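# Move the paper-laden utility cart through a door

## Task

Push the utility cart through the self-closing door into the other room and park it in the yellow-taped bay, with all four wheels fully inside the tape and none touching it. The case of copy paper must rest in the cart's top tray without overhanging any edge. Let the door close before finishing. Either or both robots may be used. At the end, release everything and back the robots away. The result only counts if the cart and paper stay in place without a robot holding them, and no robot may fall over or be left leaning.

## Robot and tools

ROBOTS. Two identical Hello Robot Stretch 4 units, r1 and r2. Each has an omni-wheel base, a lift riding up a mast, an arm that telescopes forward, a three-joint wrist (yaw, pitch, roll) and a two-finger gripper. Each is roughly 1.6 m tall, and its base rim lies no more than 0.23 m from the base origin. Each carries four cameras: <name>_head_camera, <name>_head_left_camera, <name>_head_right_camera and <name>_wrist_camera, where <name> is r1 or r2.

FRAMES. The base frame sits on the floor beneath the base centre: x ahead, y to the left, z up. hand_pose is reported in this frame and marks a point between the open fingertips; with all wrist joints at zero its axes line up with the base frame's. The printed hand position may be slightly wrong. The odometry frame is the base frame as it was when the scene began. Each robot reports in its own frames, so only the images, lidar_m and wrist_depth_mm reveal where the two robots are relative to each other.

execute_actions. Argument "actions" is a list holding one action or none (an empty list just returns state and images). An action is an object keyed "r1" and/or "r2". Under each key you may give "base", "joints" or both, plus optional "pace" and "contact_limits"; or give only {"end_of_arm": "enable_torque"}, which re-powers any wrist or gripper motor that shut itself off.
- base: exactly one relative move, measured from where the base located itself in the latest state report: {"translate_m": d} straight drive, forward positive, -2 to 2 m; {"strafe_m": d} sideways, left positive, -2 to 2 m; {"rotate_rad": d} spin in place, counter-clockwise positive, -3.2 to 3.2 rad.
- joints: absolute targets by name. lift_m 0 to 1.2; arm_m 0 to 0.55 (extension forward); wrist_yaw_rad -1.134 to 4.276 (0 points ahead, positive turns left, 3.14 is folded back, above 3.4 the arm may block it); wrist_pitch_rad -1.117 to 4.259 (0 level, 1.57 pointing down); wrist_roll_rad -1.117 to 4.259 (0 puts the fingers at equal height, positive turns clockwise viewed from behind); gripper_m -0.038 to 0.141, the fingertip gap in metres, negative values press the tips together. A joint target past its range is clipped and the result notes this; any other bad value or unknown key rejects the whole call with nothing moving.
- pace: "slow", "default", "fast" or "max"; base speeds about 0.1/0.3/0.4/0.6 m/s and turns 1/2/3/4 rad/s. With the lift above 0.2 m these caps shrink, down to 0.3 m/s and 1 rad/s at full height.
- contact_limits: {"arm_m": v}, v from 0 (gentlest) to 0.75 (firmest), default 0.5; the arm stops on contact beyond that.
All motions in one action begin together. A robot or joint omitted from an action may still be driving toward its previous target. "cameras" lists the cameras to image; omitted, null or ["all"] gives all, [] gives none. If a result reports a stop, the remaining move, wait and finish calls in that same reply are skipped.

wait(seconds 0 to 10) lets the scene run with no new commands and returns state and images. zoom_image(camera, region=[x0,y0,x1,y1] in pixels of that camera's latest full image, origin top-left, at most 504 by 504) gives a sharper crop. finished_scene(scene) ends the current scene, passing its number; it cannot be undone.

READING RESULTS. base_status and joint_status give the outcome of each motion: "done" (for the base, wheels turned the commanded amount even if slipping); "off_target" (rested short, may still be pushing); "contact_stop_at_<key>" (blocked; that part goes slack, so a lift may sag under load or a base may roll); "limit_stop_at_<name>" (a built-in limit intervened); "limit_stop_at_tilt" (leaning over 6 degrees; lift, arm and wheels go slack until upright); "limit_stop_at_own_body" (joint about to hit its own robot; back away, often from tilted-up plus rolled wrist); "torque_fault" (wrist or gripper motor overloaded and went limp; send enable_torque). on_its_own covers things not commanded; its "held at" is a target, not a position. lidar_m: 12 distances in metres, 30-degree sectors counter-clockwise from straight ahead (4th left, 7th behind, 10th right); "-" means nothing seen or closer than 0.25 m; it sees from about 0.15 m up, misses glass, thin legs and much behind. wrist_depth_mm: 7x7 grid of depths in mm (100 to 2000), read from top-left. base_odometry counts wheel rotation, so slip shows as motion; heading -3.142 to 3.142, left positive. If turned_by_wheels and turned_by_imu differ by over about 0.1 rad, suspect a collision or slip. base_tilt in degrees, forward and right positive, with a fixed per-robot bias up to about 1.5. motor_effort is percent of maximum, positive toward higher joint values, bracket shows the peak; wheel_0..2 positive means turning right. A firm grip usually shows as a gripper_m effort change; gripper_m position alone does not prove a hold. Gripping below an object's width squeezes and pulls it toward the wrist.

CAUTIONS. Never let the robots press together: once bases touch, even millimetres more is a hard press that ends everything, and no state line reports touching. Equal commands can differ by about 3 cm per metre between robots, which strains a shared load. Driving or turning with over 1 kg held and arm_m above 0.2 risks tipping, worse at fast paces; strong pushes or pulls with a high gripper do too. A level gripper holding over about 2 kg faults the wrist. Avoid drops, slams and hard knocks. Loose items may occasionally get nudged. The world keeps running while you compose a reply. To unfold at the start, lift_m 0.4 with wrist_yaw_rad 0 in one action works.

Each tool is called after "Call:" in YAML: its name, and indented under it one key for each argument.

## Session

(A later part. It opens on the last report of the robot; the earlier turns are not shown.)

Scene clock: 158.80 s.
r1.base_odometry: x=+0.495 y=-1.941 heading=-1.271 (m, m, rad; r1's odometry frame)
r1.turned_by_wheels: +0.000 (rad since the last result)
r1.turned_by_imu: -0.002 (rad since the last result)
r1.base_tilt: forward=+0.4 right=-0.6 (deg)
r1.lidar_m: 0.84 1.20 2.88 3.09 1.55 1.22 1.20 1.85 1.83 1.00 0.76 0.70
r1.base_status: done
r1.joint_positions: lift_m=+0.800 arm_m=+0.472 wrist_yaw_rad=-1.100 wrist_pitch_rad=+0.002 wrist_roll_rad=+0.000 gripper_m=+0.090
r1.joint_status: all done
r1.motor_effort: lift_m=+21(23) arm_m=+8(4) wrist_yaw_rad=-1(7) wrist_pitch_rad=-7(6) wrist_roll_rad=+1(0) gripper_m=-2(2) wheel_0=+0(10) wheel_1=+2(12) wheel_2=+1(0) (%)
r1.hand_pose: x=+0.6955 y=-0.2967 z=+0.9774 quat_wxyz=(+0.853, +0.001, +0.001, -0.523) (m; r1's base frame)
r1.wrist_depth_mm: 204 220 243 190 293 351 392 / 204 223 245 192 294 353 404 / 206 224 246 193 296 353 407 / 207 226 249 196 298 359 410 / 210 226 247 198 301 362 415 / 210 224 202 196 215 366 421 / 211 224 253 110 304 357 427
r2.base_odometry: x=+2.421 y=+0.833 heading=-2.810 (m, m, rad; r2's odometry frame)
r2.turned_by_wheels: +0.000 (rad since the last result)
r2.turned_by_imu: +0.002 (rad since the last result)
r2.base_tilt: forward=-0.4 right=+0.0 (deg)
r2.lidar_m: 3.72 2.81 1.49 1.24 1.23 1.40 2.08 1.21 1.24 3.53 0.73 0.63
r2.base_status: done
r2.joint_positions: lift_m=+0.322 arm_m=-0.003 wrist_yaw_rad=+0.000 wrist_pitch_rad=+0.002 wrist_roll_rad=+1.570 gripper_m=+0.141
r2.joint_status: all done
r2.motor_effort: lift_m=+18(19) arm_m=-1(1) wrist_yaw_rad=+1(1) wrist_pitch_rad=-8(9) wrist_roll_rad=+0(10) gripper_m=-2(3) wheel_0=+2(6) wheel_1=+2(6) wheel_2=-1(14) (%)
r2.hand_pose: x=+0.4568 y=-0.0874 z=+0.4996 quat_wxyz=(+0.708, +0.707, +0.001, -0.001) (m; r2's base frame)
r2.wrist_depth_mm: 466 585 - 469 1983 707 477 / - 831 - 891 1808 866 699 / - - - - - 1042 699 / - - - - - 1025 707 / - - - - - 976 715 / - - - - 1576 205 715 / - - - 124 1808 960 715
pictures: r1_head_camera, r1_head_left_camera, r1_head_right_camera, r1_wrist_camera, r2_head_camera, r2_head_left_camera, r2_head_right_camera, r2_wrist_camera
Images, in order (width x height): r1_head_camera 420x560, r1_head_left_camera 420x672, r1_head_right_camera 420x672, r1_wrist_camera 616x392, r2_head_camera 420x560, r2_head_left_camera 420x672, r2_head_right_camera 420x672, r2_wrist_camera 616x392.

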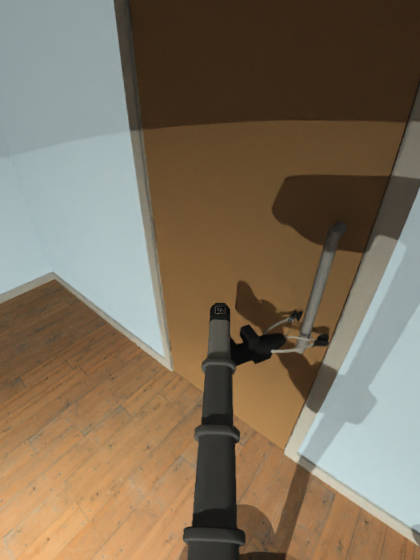

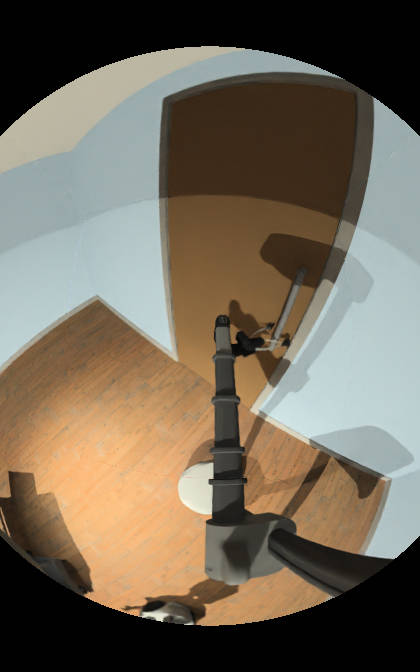

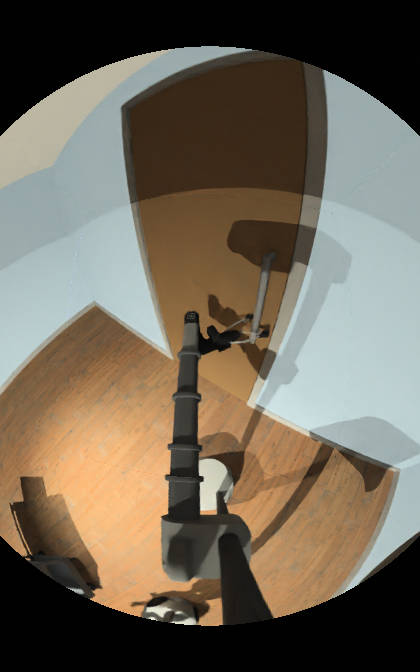

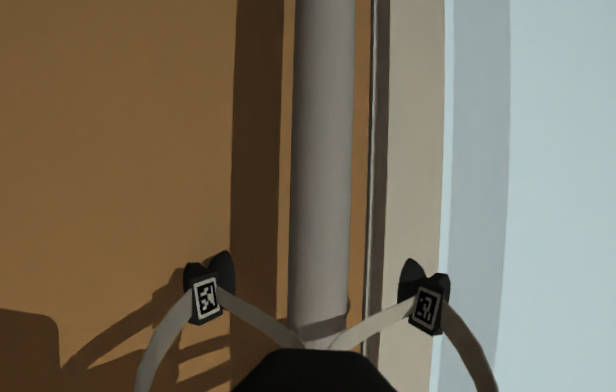

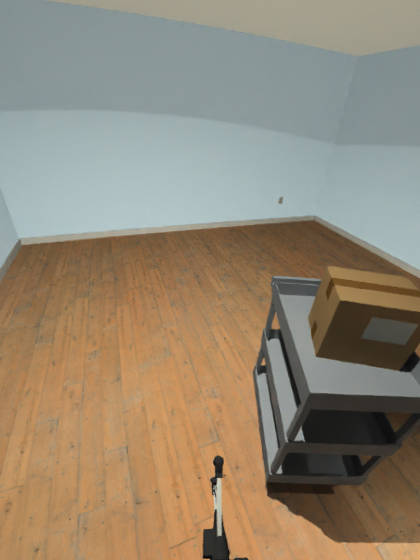

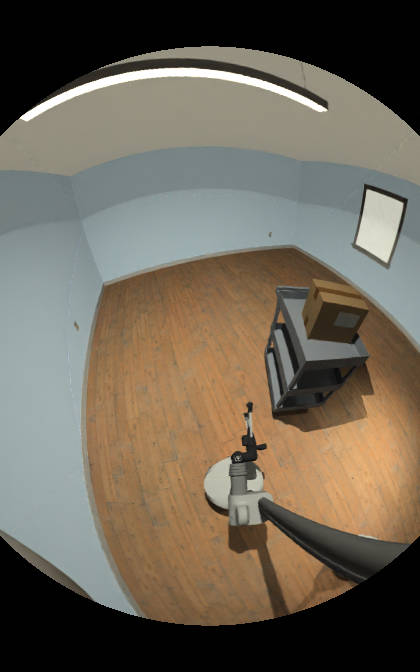

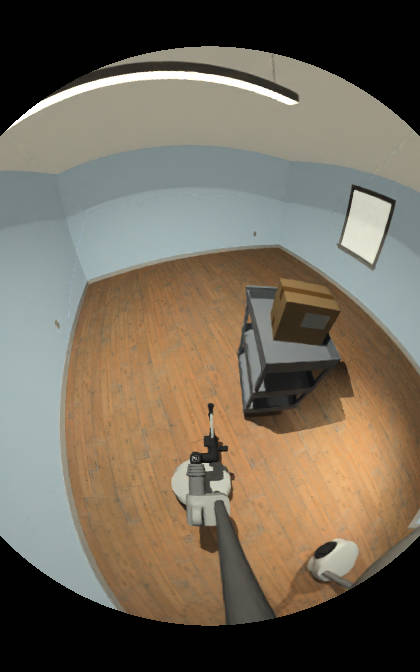

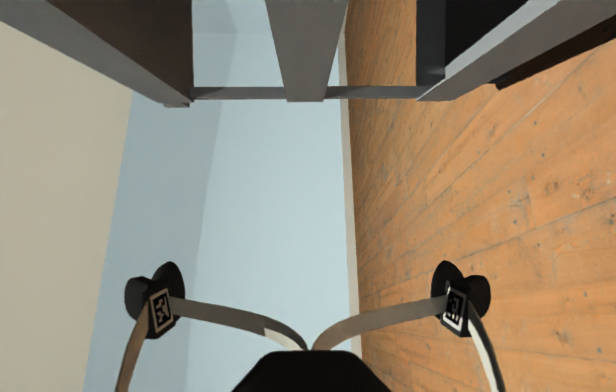

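Call:
execute_actions:
  actions:
    - {"r1": {"joints": {"gripper_m": -0.03}}, "r2": {"base": {"strafe_m": -0.78}, "joints": {"wrist_yaw_rad": 1.0}, "pace": "max"}}

Scene clock: 174.83 s.
r1.base_odometry: x=+0.495 y=-1.941 heading=-1.272 (m, m, rad; r1's odometry frame)
r1.turned_by_wheels: -0.001 (rad since the last result)
r1.turned_by_imu: -0.003 (rad since the last result)
r1.base_tilt: forward=+0.3 right=-0.7 (deg)
r1.lidar_m: 0.80 1.27 2.89 3.12 0.83 0.82 2.37 1.89 1.84 1.00 0.77 0.69
r1.base_status: not commanded
r1.joint_positions: lift_m=+0.800 arm_m=+0.472 wrist_yaw_rad=-1.102 wrist_pitch_rad=+0.002 wrist_roll_rad=+0.000 gripper_m=-0.029
r1.joint_status: all done
r1.motor_effort: lift_m=+21(21) arm_m=+7(8) wrist_yaw_rad=+6(12) wrist_pitch_rad=-7(7) wrist_roll_rad=+1(1) gripper_m=-24(25) wheel_0=-6(7) wheel_1=-2(2) wheel_2=-3(3) (%)
r1.hand_pose: x=+0.6949 y=-0.2969 z=+0.9774 quat_wxyz=(+0.852, +0.001, +0.001, -0.524) (m; r1's base frame)
r1.wrist_depth_mm: 193 208 231 177 289 351 399 / 194 211 232 176 289 351 404 / 196 212 235 177 294 355 407 / 197 214 236 178 294 359 415 / 198 216 238 180 300 364 418 / 199 213 182 182 183 370 424 / 201 211 240 110 304 254 430
r2.base_odometry: x=+2.167 y=+1.570 heading=-2.810 (m, m, rad; r2's odometry frame)
r2.turned_by_wheels: +0.000 (rad since the last result)
r2.turned_by_imu: -0.001 (rad since the last result)
r2.base_tilt: forward=-0.3 right=+0.0 (deg)
r2.lidar_m: 0.50 0.55 2.42 1.99 1.96 2.23 0.85 0.86 2.05 2.78 2.77 3.09
r2.base_status: done
r2.joint_positions: lift_m=+0.322 arm_m=-0.003 wrist_yaw_rad=+1.000 wrist_pitch_rad=+0.002 wrist_roll_rad=+1.570 gripper_m=+0.141
r2.joint_status: all done
r2.motor_effort: lift_m=+18(18) arm_m=-1(1) wrist_yaw_rad=+2(7) wrist_pitch_rad=-6(6) wrist_roll_rad=+0(0) gripper_m=-1(1) wheel_0=+0(12) wheel_1=+1(11) wheel_2=+0(1) (%)
r2.hand_pose: x=+0.3978 y=+0.1955 z=+0.4996 quat_wxyz=(+0.621, +0.620, +0.340, +0.338) (m; r2's base frame)
r2.wrist_depth_mm: 387 591 - 211 1430 691 492 / 389 585 - 246 1576 647 492 / 387 585 - 298 1808 597 496 / 407 - - 377 1756 976 469 / - - - - 1808 917 661 / - - - - 1576 204 715 / - - - 124 1808 991 723
pictures: r1_head_camera, r1_head_left_camera, r1_head_right_camera, r1_wrist_camera, r2_head_camera, r2_head_left_camera, r2_head_right_camera, r2_wrist_camera
Images, in order (width x height): r1_head_camera 420x560, r1_head_left_camera 420x672, r1_head_right_camera 420x672, r1_wrist_camera 616x392, r2_head_camera 420x560, r2_head_left_camera 420x672, r2_head_right_camera 420x672, r2_wrist_camera 616x392.

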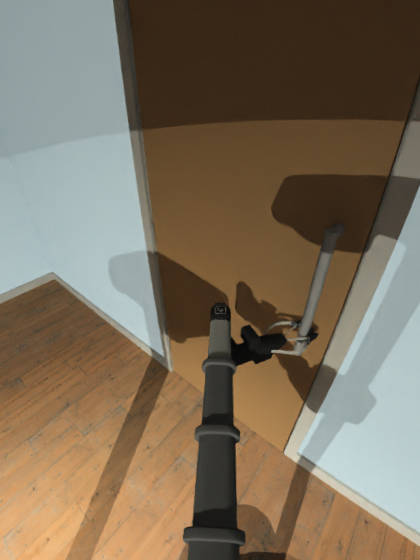

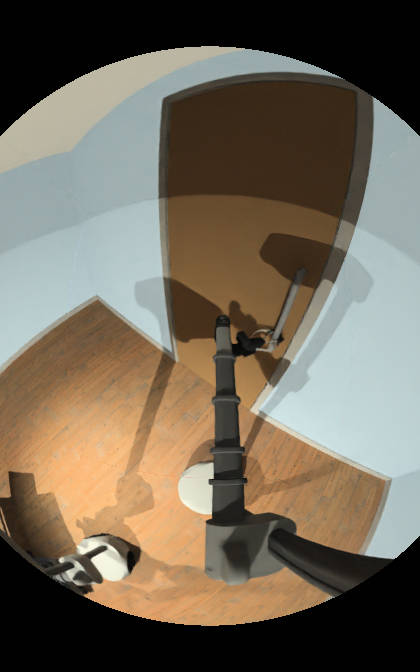

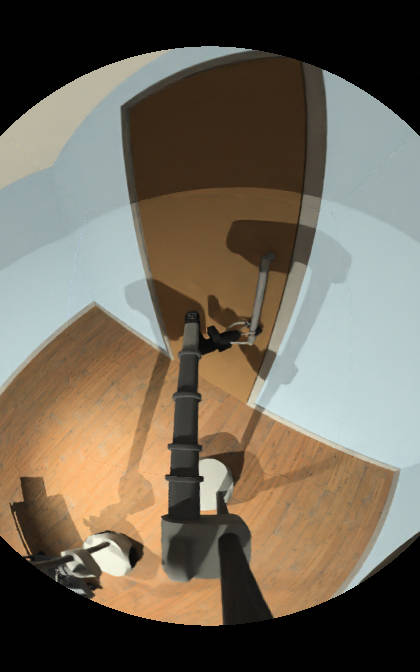

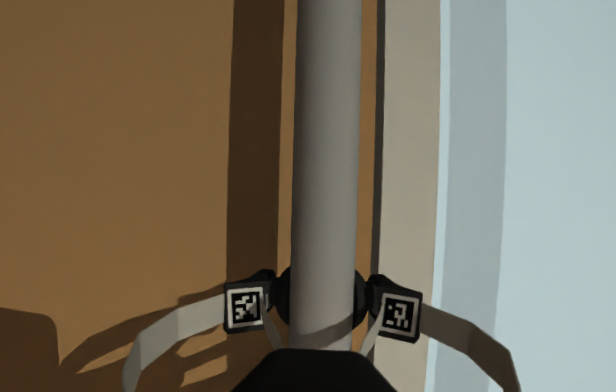

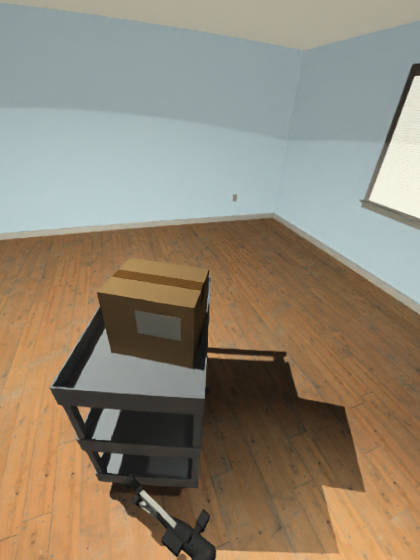

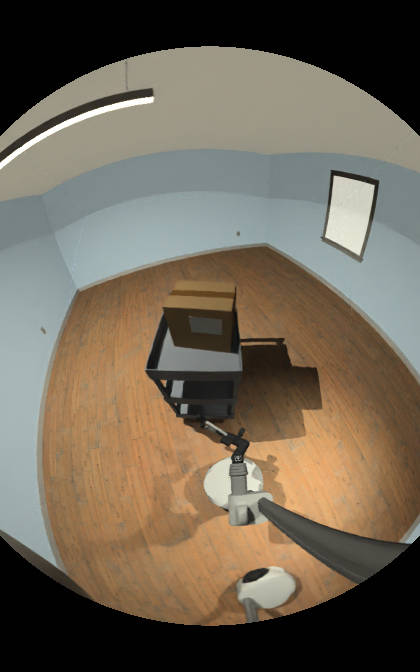

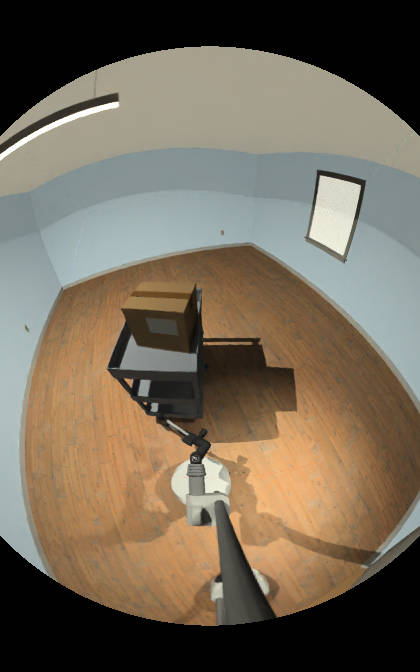

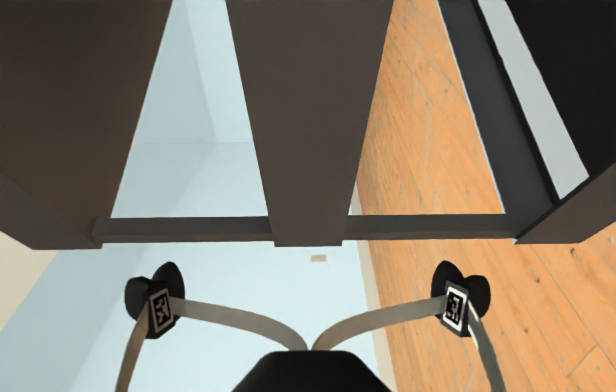

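Call:
zoom_image:
  camera: "r2_head_camera"
  region: [30, 250, 250, 510]

Region (30, 250, 250, 510) of r2_head_camera's 420x560 image, scaled by 1.938, with more detail than that image has; it fills the left 426 columns of this view, and the rest is white.

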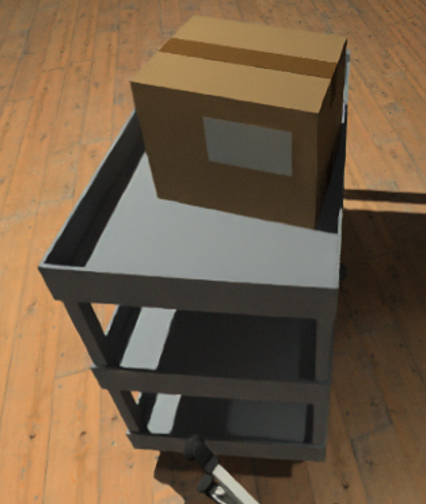

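Call:
execute_actions:
  actions:
    - {"r1": {"base": {"strafe_m": 0.36}, "joints": {"arm_m": 0.252}, "pace": "fast"}, "r2": {"base": {"rotate_rad": 0.515}, "joints": {"wrist_yaw_rad": 0.0, "arm_m": 0.10, "gripper_m": 0.13}, "pace": "max"}}

Scene clock: 189.70 s.
r1.base_odometry: x=+0.838 y=-1.834 heading=-1.273 (m, m, rad; r1's odometry frame)
r1.turned_by_wheels: -0.001 (rad since the last result)
r1.turned_by_imu: +0.006 (rad since the last result)
r1.base_tilt: forward=+0.3 right=-0.6 (deg)
r1.lidar_m: 0.78 1.56 2.59 2.80 4.22 0.63 0.73 2.18 2.12 1.26 0.99 0.47
r1.base_status: done
r1.joint_positions: lift_m=+0.800 arm_m=+0.253 wrist_yaw_rad=-1.115 wrist_pitch_rad=+0.002 wrist_roll_rad=+0.000 gripper_m=-0.029
r1.joint_status: all done
r1.on_its_own: wrist_yaw_rad is at rest, and its effort (+44) is outside its rest range (-13 to +13)
r1.motor_effort: lift_m=+21(21) arm_m=-4(17) wrist_yaw_rad=+44(82) wrist_pitch_rad=-5(9) wrist_roll_rad=+1(1) gripper_m=-17(33) wheel_0=-5(29) wheel_1=-4(15) wheel_2=-10(18) (%)
r1.hand_pose: x=+0.4720 y=-0.2975 z=+0.9775 quat_wxyz=(+0.849, +0.000, +0.001, -0.529) (m; r1's base frame)
r1.wrist_depth_mm: 256 250 242 236 229 917 1078 / 259 250 243 237 229 931 1060 / 259 252 245 167 230 931 1078 / 260 253 246 167 233 960 1138 / 264 256 248 166 234 960 1118 / 266 257 248 166 178 960 1138 / 265 259 249 110 236 196 1138
r2.base_odometry: x=+2.167 y=+1.570 heading=-2.295 (m, m, rad; r2's odometry frame)
r2.turned_by_wheels: +0.515 (rad since the last result)
r2.turned_by_imu: +0.505 (rad since the last result)
r2.base_tilt: forward=-0.2 right=+0.0 (deg)
r2.lidar_m: 0.53 2.42 1.97 1.96 2.21 1.85 0.65 2.04 2.78 2.77 3.10 0.49
r2.base_status: done
r2.joint_positions: lift_m=+0.322 arm_m=+0.099 wrist_yaw_rad=+0.000 wrist_pitch_rad=+0.002 wrist_roll_rad=+1.570 gripper_m=+0.130
r2.joint_status: all done
r2.motor_effort: lift_m=+19(18) arm_m=+5(6) wrist_yaw_rad=+1(6) wrist_pitch_rad=-6(8) wrist_roll_rad=-1(1) gripper_m=+1(1) wheel_0=+1(9) wheel_1=+0(8) wheel_2=+1(11) (%)
r2.hand_pose: x=+0.5585 y=-0.0874 z=+0.4996 quat_wxyz=(+0.708, +0.707, +0.001, -0.001) (m; r2's base frame)
r2.wrist_depth_mm: 389 591 143 141 142 683 492 / 389 591 155 153 156 715 488 / 387 591 172 166 170 715 492 / 387 585 842 182 190 668 492 / 389 585 - 202 1464 615 496 / 387 477 220 220 216 517 480 / 384 - - 122 1618 976 439
pictures: r1_head_camera, r1_head_left_camera, r1_head_right_camera, r1_wrist_camera, r2_head_camera, r2_head_left_camera, r2_head_right_camera, r2_wrist_camera
Images, in order (width x height): r1_head_camera 420x560, r1_head_left_camera 420x672, r1_head_right_camera 420x672, r1_wrist_camera 616x392, r2_head_camera 420x560, r2_head_left_camera 420x672, r2_head_right_camera 420x672, r2_wrist_camera 616x392.

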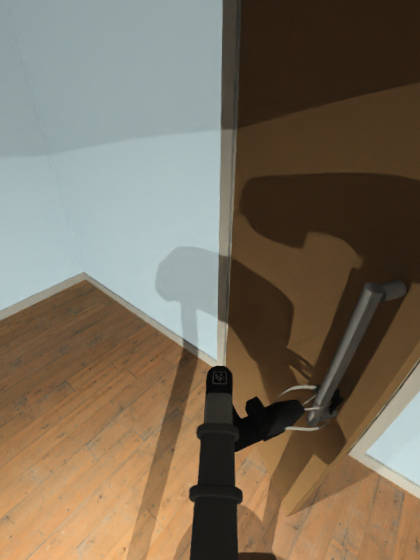

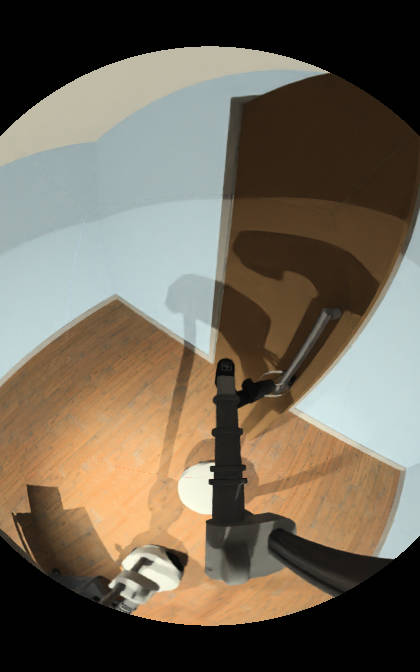

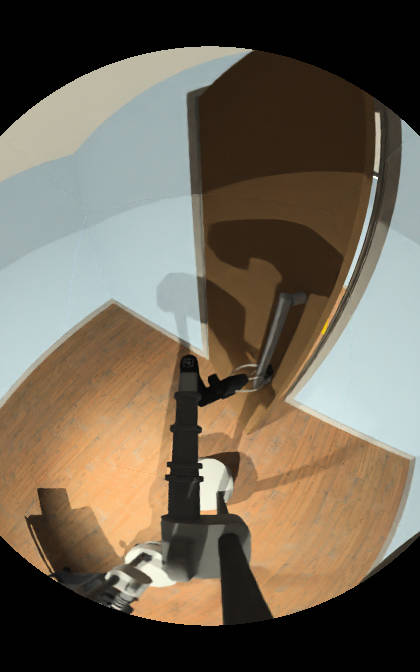

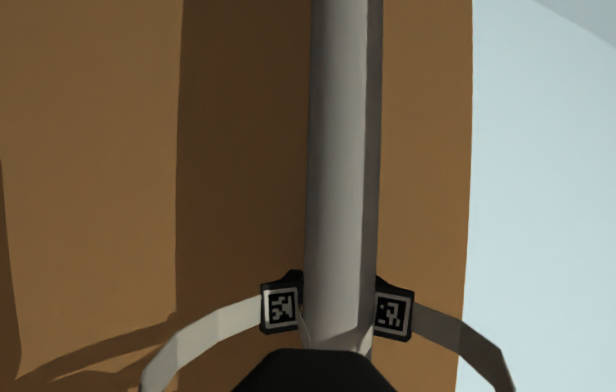

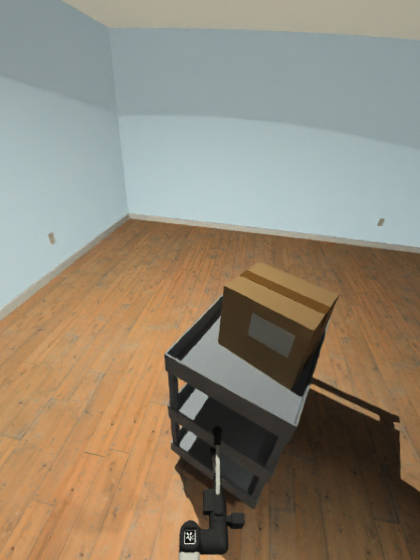

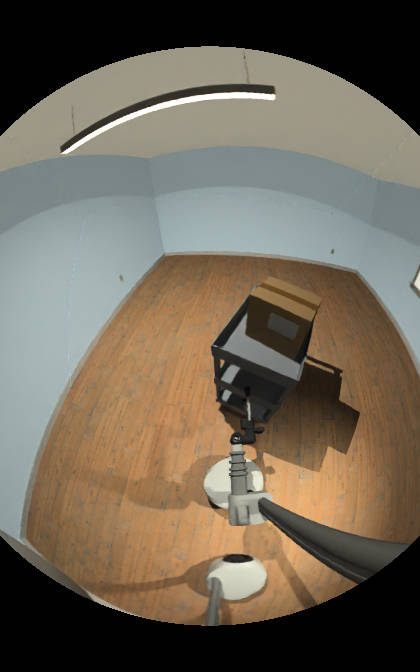

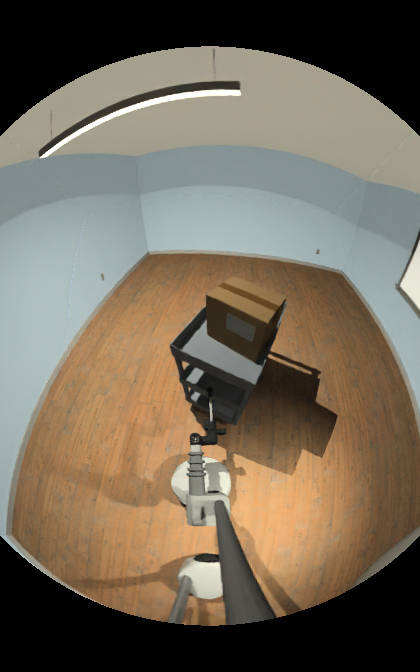

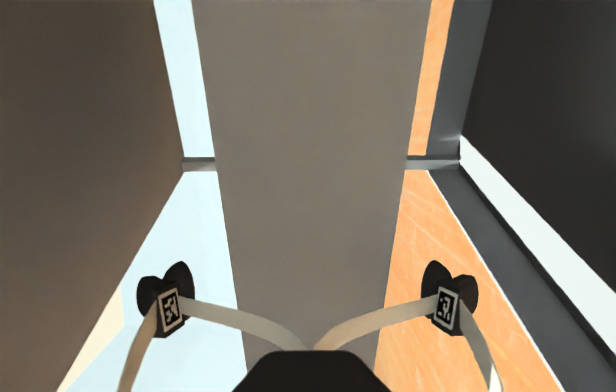

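Call:
zoom_image:
  camera: "r2_head_camera"
  region: [140, 320, 360, 560]

Call:
zoom_image:
  camera: "r1_head_right_camera"
  region: [260, 240, 400, 420]

Region (140, 320, 360, 560) of r2_head_camera's 420x560 image, scaled by 2.100, with more detail than that image has; it fills the left 462 columns of this view, and the rest is white.

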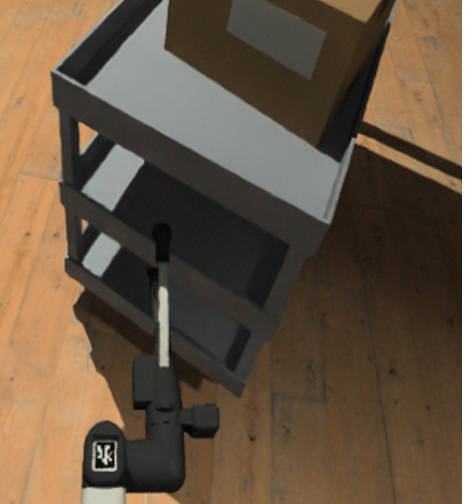

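Region (260, 240, 400, 420) of r1_head_right_camera's 420x672 image, scaled by 2.800, with more detail than that image has.

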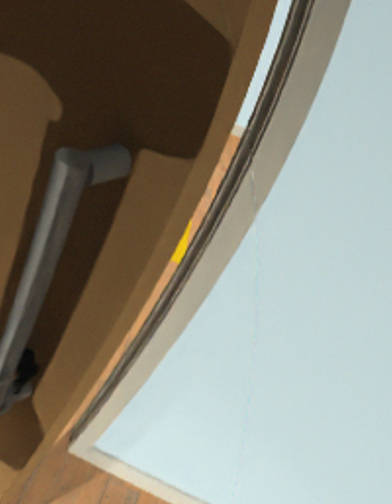

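Call:
execute_actions:
  actions:
    - {"r1": {"base": {"strafe_m": 0.405}, "joints": {"arm_m": 0.2145}, "pace": "fast"}, "r2": {"base": {"strafe_m": -0.024}, "joints": {"gripper_m": 0.03}, "pace": "fast"}}

Scene clock: 212.67 s.
r1.base_odometry: x=+1.226 y=-1.716 heading=-1.273 (m, m, rad; r1's odometry frame)
r1.turned_by_wheels: +0.000 (rad since the last result)
r1.turned_by_imu: -0.029 (rad since the last result)
r1.base_tilt: forward=+0.3 right=-0.6 (deg)
r1.lidar_m: 1.29 1.90 2.25 2.45 3.54 1.09 0.54 0.68 2.46 1.59 0.45 0.44
r1.base_status: done
r1.joint_positions: lift_m=+0.800 arm_m=+0.215 wrist_yaw_rad=-1.094 wrist_pitch_rad=+0.002 wrist_roll_rad=+0.000 gripper_m=-0.029
r1.joint_status: all done
r1.on_its_own: wrist_yaw_rad is at rest, and its effort (-17) is outside its rest range (-13 to +13)
r1.motor_effort: lift_m=+21(21) arm_m=-6(13) wrist_yaw_rad=-17(48) wrist_pitch_rad=-6(8) wrist_roll_rad=+0(1) gripper_m=-19(24) wheel_0=-5(25) wheel_1=-3(14) wheel_2=+2(7) (%)
r1.hand_pose: x=+0.4411 y=-0.2964 z=+0.9774 quat_wxyz=(+0.854, +0.001, +0.001, -0.520) (m; r1's base frame)
r1.wrist_depth_mm: 488 387 309 163 223 198 1430 / 504 384 309 164 224 200 1537 / 496 387 309 164 225 200 1537 / 504 389 310 165 225 202 1576 / 504 392 310 166 227 201 1618 / 517 394 182 166 185 206 1576 / 508 402 315 110 223 194 1576
r2.base_odometry: x=+2.149 y=+1.586 heading=-2.294 (m, m, rad; r2's odometry frame)
r2.turned_by_wheels: +0.000 (rad since the last result)
r2.turned_by_imu: +0.001 (rad since the last result)
r2.base_tilt: forward=-0.1 right=+0.1 (deg)
r2.lidar_m: 0.48 2.42 2.01 1.98 2.24 1.87 0.59 0.55 2.78 2.74 3.05 0.48
r2.base_status: done
r2.joint_positions: lift_m=+0.322 arm_m=+0.100 wrist_yaw_rad=+0.005 wrist_pitch_rad=+0.008 wrist_roll_rad=+1.572 gripper_m=+0.031
r2.joint_status: all done
r2.on_its_own: wrist_yaw_rad is at rest, and its effort (-14) is outside its rest range (-13 to +13)
r2.motor_effort: lift_m=+19(19) arm_m=-1(5) wrist_yaw_rad=-14(19) wrist_pitch_rad=-22(22) wrist_roll_rad=-6(6) gripper_m=-30(28) wheel_0=-1(9) wheel_1=-2(10) wheel_2=+6(6) (%)
r2.hand_pose: x=+0.5600 y=-0.0859 z=+0.4981 quat_wxyz=(+0.707, +0.707, +0.005, -0.001) (m; r2's base frame)
r2.wrist_depth_mm: 399 564 116 116 117 661 484 / 397 603 125 125 126 699 488 / 392 603 135 136 137 699 484 / 394 597 149 149 153 699 488 / 394 591 167 165 173 640 488 / 392 521 183 184 183 525 480 / 389 - - 153 1499 960 442
pictures: r1_head_camera, r1_head_left_camera, r1_head_right_camera, r1_wrist_camera, r2_head_camera, r2_head_left_camera, r2_head_right_camera, r2_wrist_camera
Images, in order (width x height): r1_head_camera 420x560, r1_head_left_camera 420x672, r1_head_right_camera 420x672, r1_wrist_camera 616x392, r2_head_camera 420x560, r2_head_left_camera 420x672, r2_head_right_camera 420x672, r2_wrist_camera 616x392.

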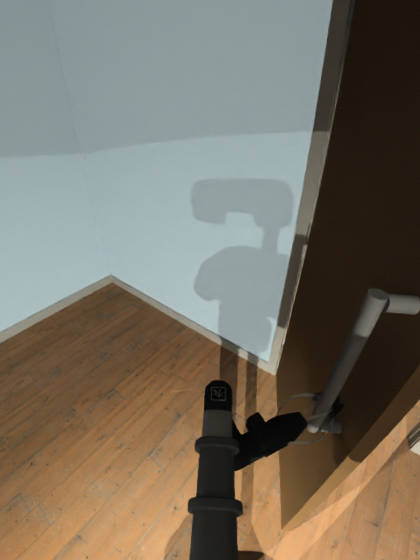

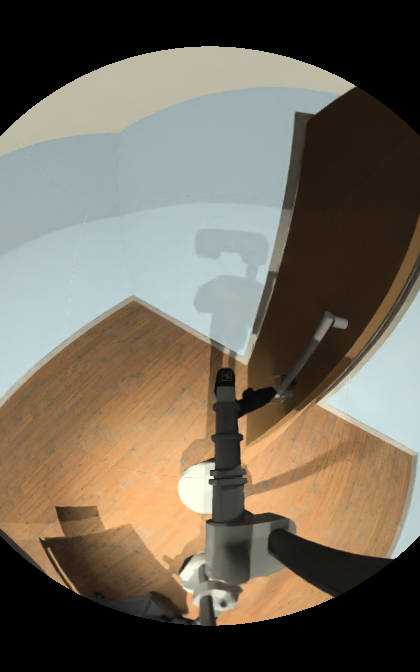

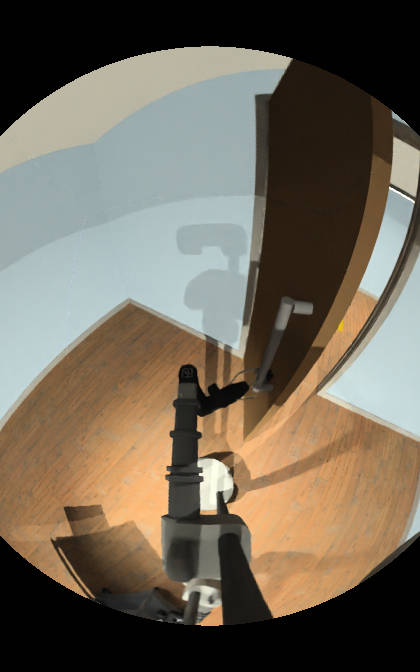

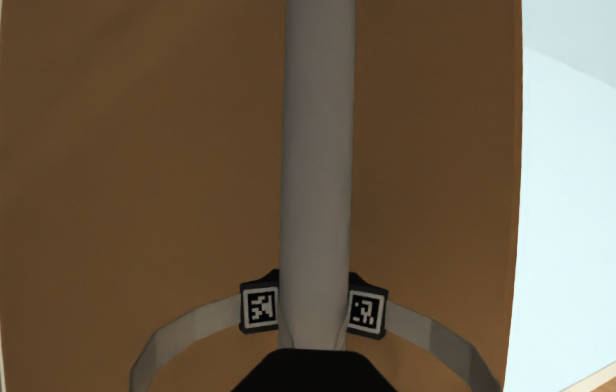

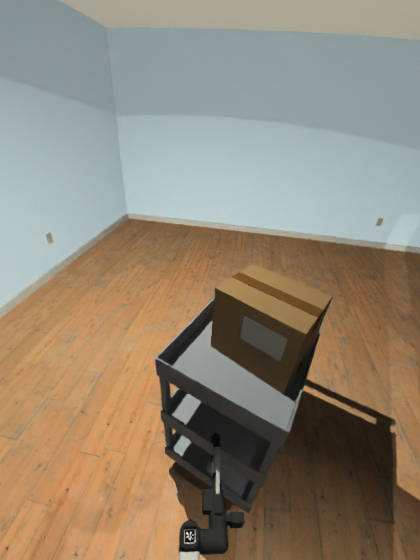

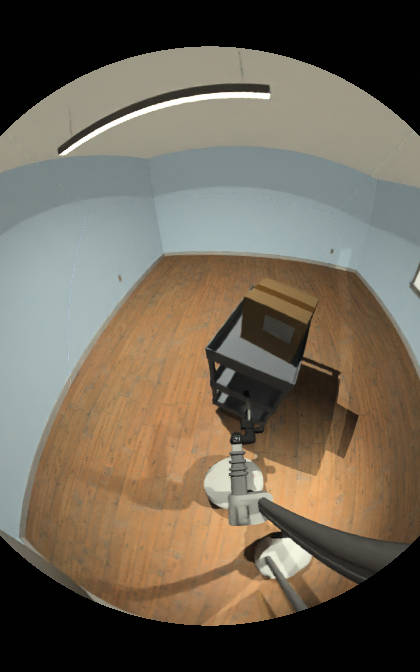

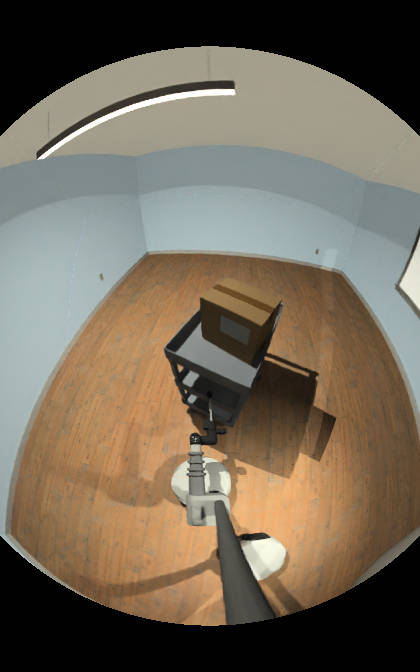

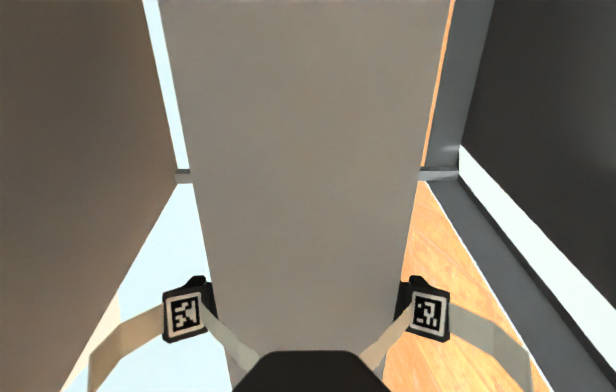

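Call:
execute_actions:
  actions:
    - {"r1": {"base": {"strafe_m": 0.128}, "joints": {"arm_m": 0.241}, "pace": "fast"}, "r2": {"base": {"translate_m": -0.29}, "joints": {"lift_m": 0.316}, "pace": "fast"}}

Scene clock: 225.83 s.
r1.base_odometry: x=+1.348 y=-1.678 heading=-1.274 (m, m, rad; r1's odometry frame)
r1.turned_by_wheels: +0.000 (rad since the last result)
r1.turned_by_imu: -0.036 (rad since the last result)
r1.base_tilt: forward=+0.3 right=-0.6 (deg)
r1.lidar_m: 1.34 1.91 2.17 2.29 3.23 1.30 0.63 0.36 0.44 1.68 1.40 0.44
r1.base_status: done
r1.joint_positions: lift_m=+0.800 arm_m=+0.240 wrist_yaw_rad=-1.090 wrist_pitch_rad=+0.002 wrist_roll_rad=+0.000 gripper_m=-0.029
r1.joint_status: all done
r1.on_its_own: wrist_yaw_rad is at rest, and its effort (-29) is outside its rest range (-13 to +13)
r1.motor_effort: lift_m=+21(21) arm_m=+4(14) wrist_yaw_rad=-29(41) wrist_pitch_rad=-6(8) wrist_roll_rad=+0(1) gripper_m=-22(25) wheel_0=-4(19) wheel_1=+0(7) wheel_2=+3(12) (%)
r1.hand_pose: x=+0.4672 y=-0.2962 z=+0.9774 quat_wxyz=(+0.855, +0.001, +0.001, -0.518) (m; r1's base frame)
r1.wrist_depth_mm: 640 445 332 163 223 189 1576 / 661 449 330 163 222 190 1661 / 661 445 334 163 224 191 1708 / 654 445 336 165 225 191 1661 / 661 452 334 166 224 191 1756 / 683 459 182 167 185 195 1708 / 676 459 338 110 220 183 1756
r2.base_odometry: x=+2.341 y=+1.803 heading=-2.293 (m, m, rad; r2's odometry frame)
r2.turned_by_wheels: +0.001 (rad since the last result)
r2.turned_by_imu: +0.006 (rad since the last result)
r2.base_tilt: forward=-0.3 right=+0.0 (deg)
r2.lidar_m: 0.51 0.53 2.04 2.05 1.90 1.56 1.61 0.38 0.35 2.70 3.03 0.52
r2.base_status: done
r2.joint_positions: lift_m=+0.316 arm_m=+0.101 wrist_yaw_rad=+0.008 wrist_pitch_rad=+0.005 wrist_roll_rad=+1.574 gripper_m=+0.030
r2.joint_status: all done
r2.on_its_own: wrist_yaw_rad is at rest, and its effort (-20) is outside its rest range (-13 to +13)
r2.motor_effort: lift_m=+18(18) arm_m=-3(4) wrist_yaw_rad=-20(43) wrist_pitch_rad=-13(22) wrist_roll_rad=-12(13) gripper_m=-21(31) wheel_0=+7(9) wheel_1=+2(10) wheel_2=+2(25) (%)
r2.hand_pose: x=+0.5606 y=-0.0852 z=+0.4930 quat_wxyz=(+0.706, +0.708, +0.004, +0.001) (m; r2's base frame)
r2.wrist_depth_mm: - - 184 183 1499 976 668 / 402 - 185 185 1499 917 452 / 402 609 185 186 809 691 480 / 402 603 186 186 1537 691 484 / 397 609 187 188 809 699 484 / 399 525 187 189 188 621 480 / 397 554 189 149 1499 585 484
pictures: r1_head_camera, r1_head_left_camera, r1_head_right_camera, r1_wrist_camera, r2_head_camera, r2_head_left_camera, r2_head_right_camera, r2_wrist_camera
Images, in order (width x height): r1_head_camera 420x560, r1_head_left_camera 420x672, r1_head_right_camera 420x672, r1_wrist_camera 616x392, r2_head_camera 420x560, r2_head_left_camera 420x672, r2_head_right_camera 420x672, r2_wrist_camera 616x392.

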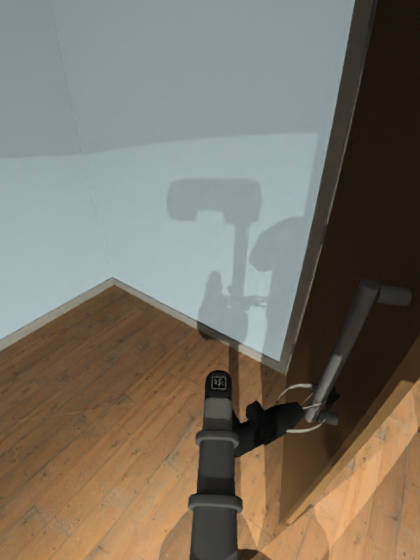

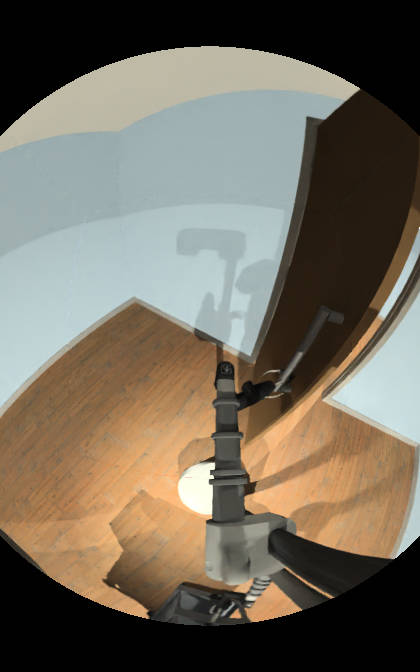

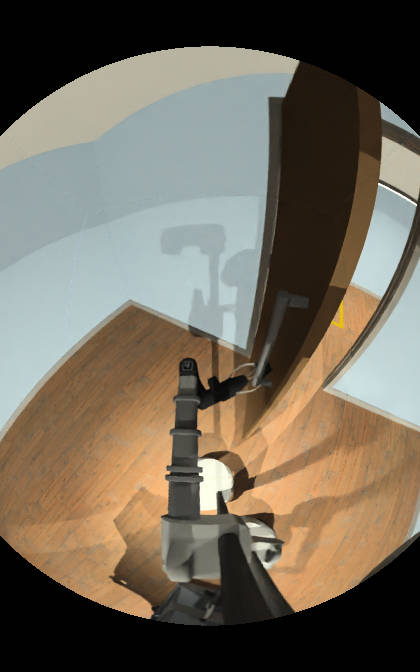

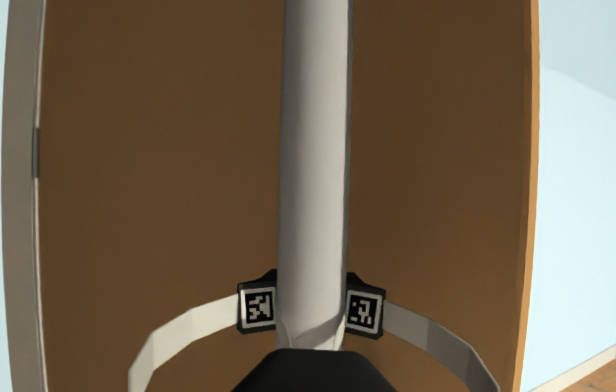

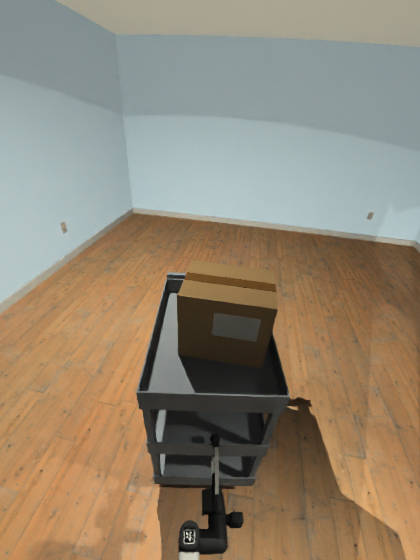

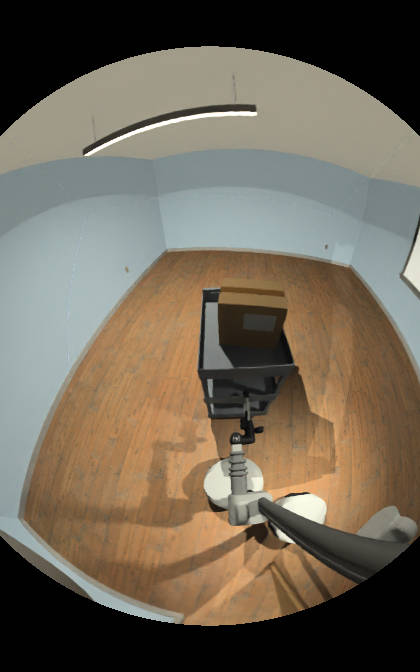

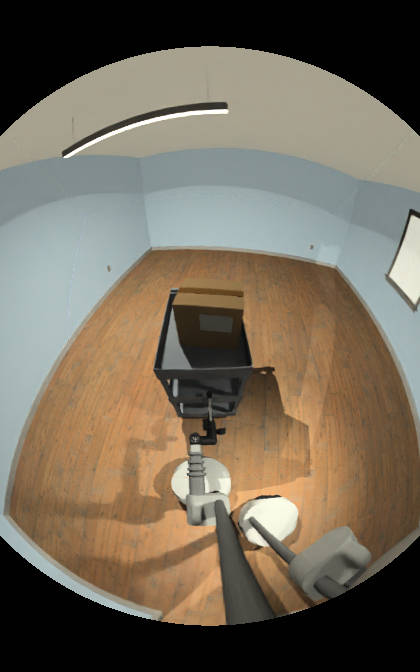

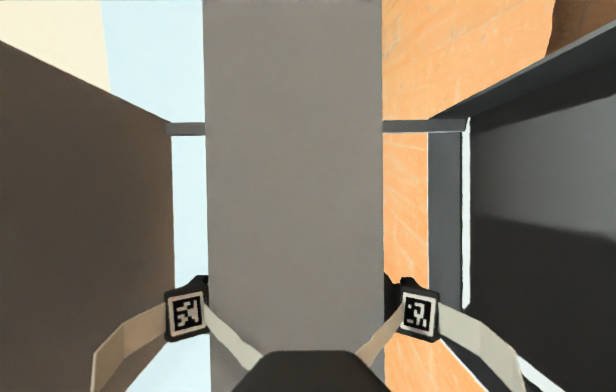

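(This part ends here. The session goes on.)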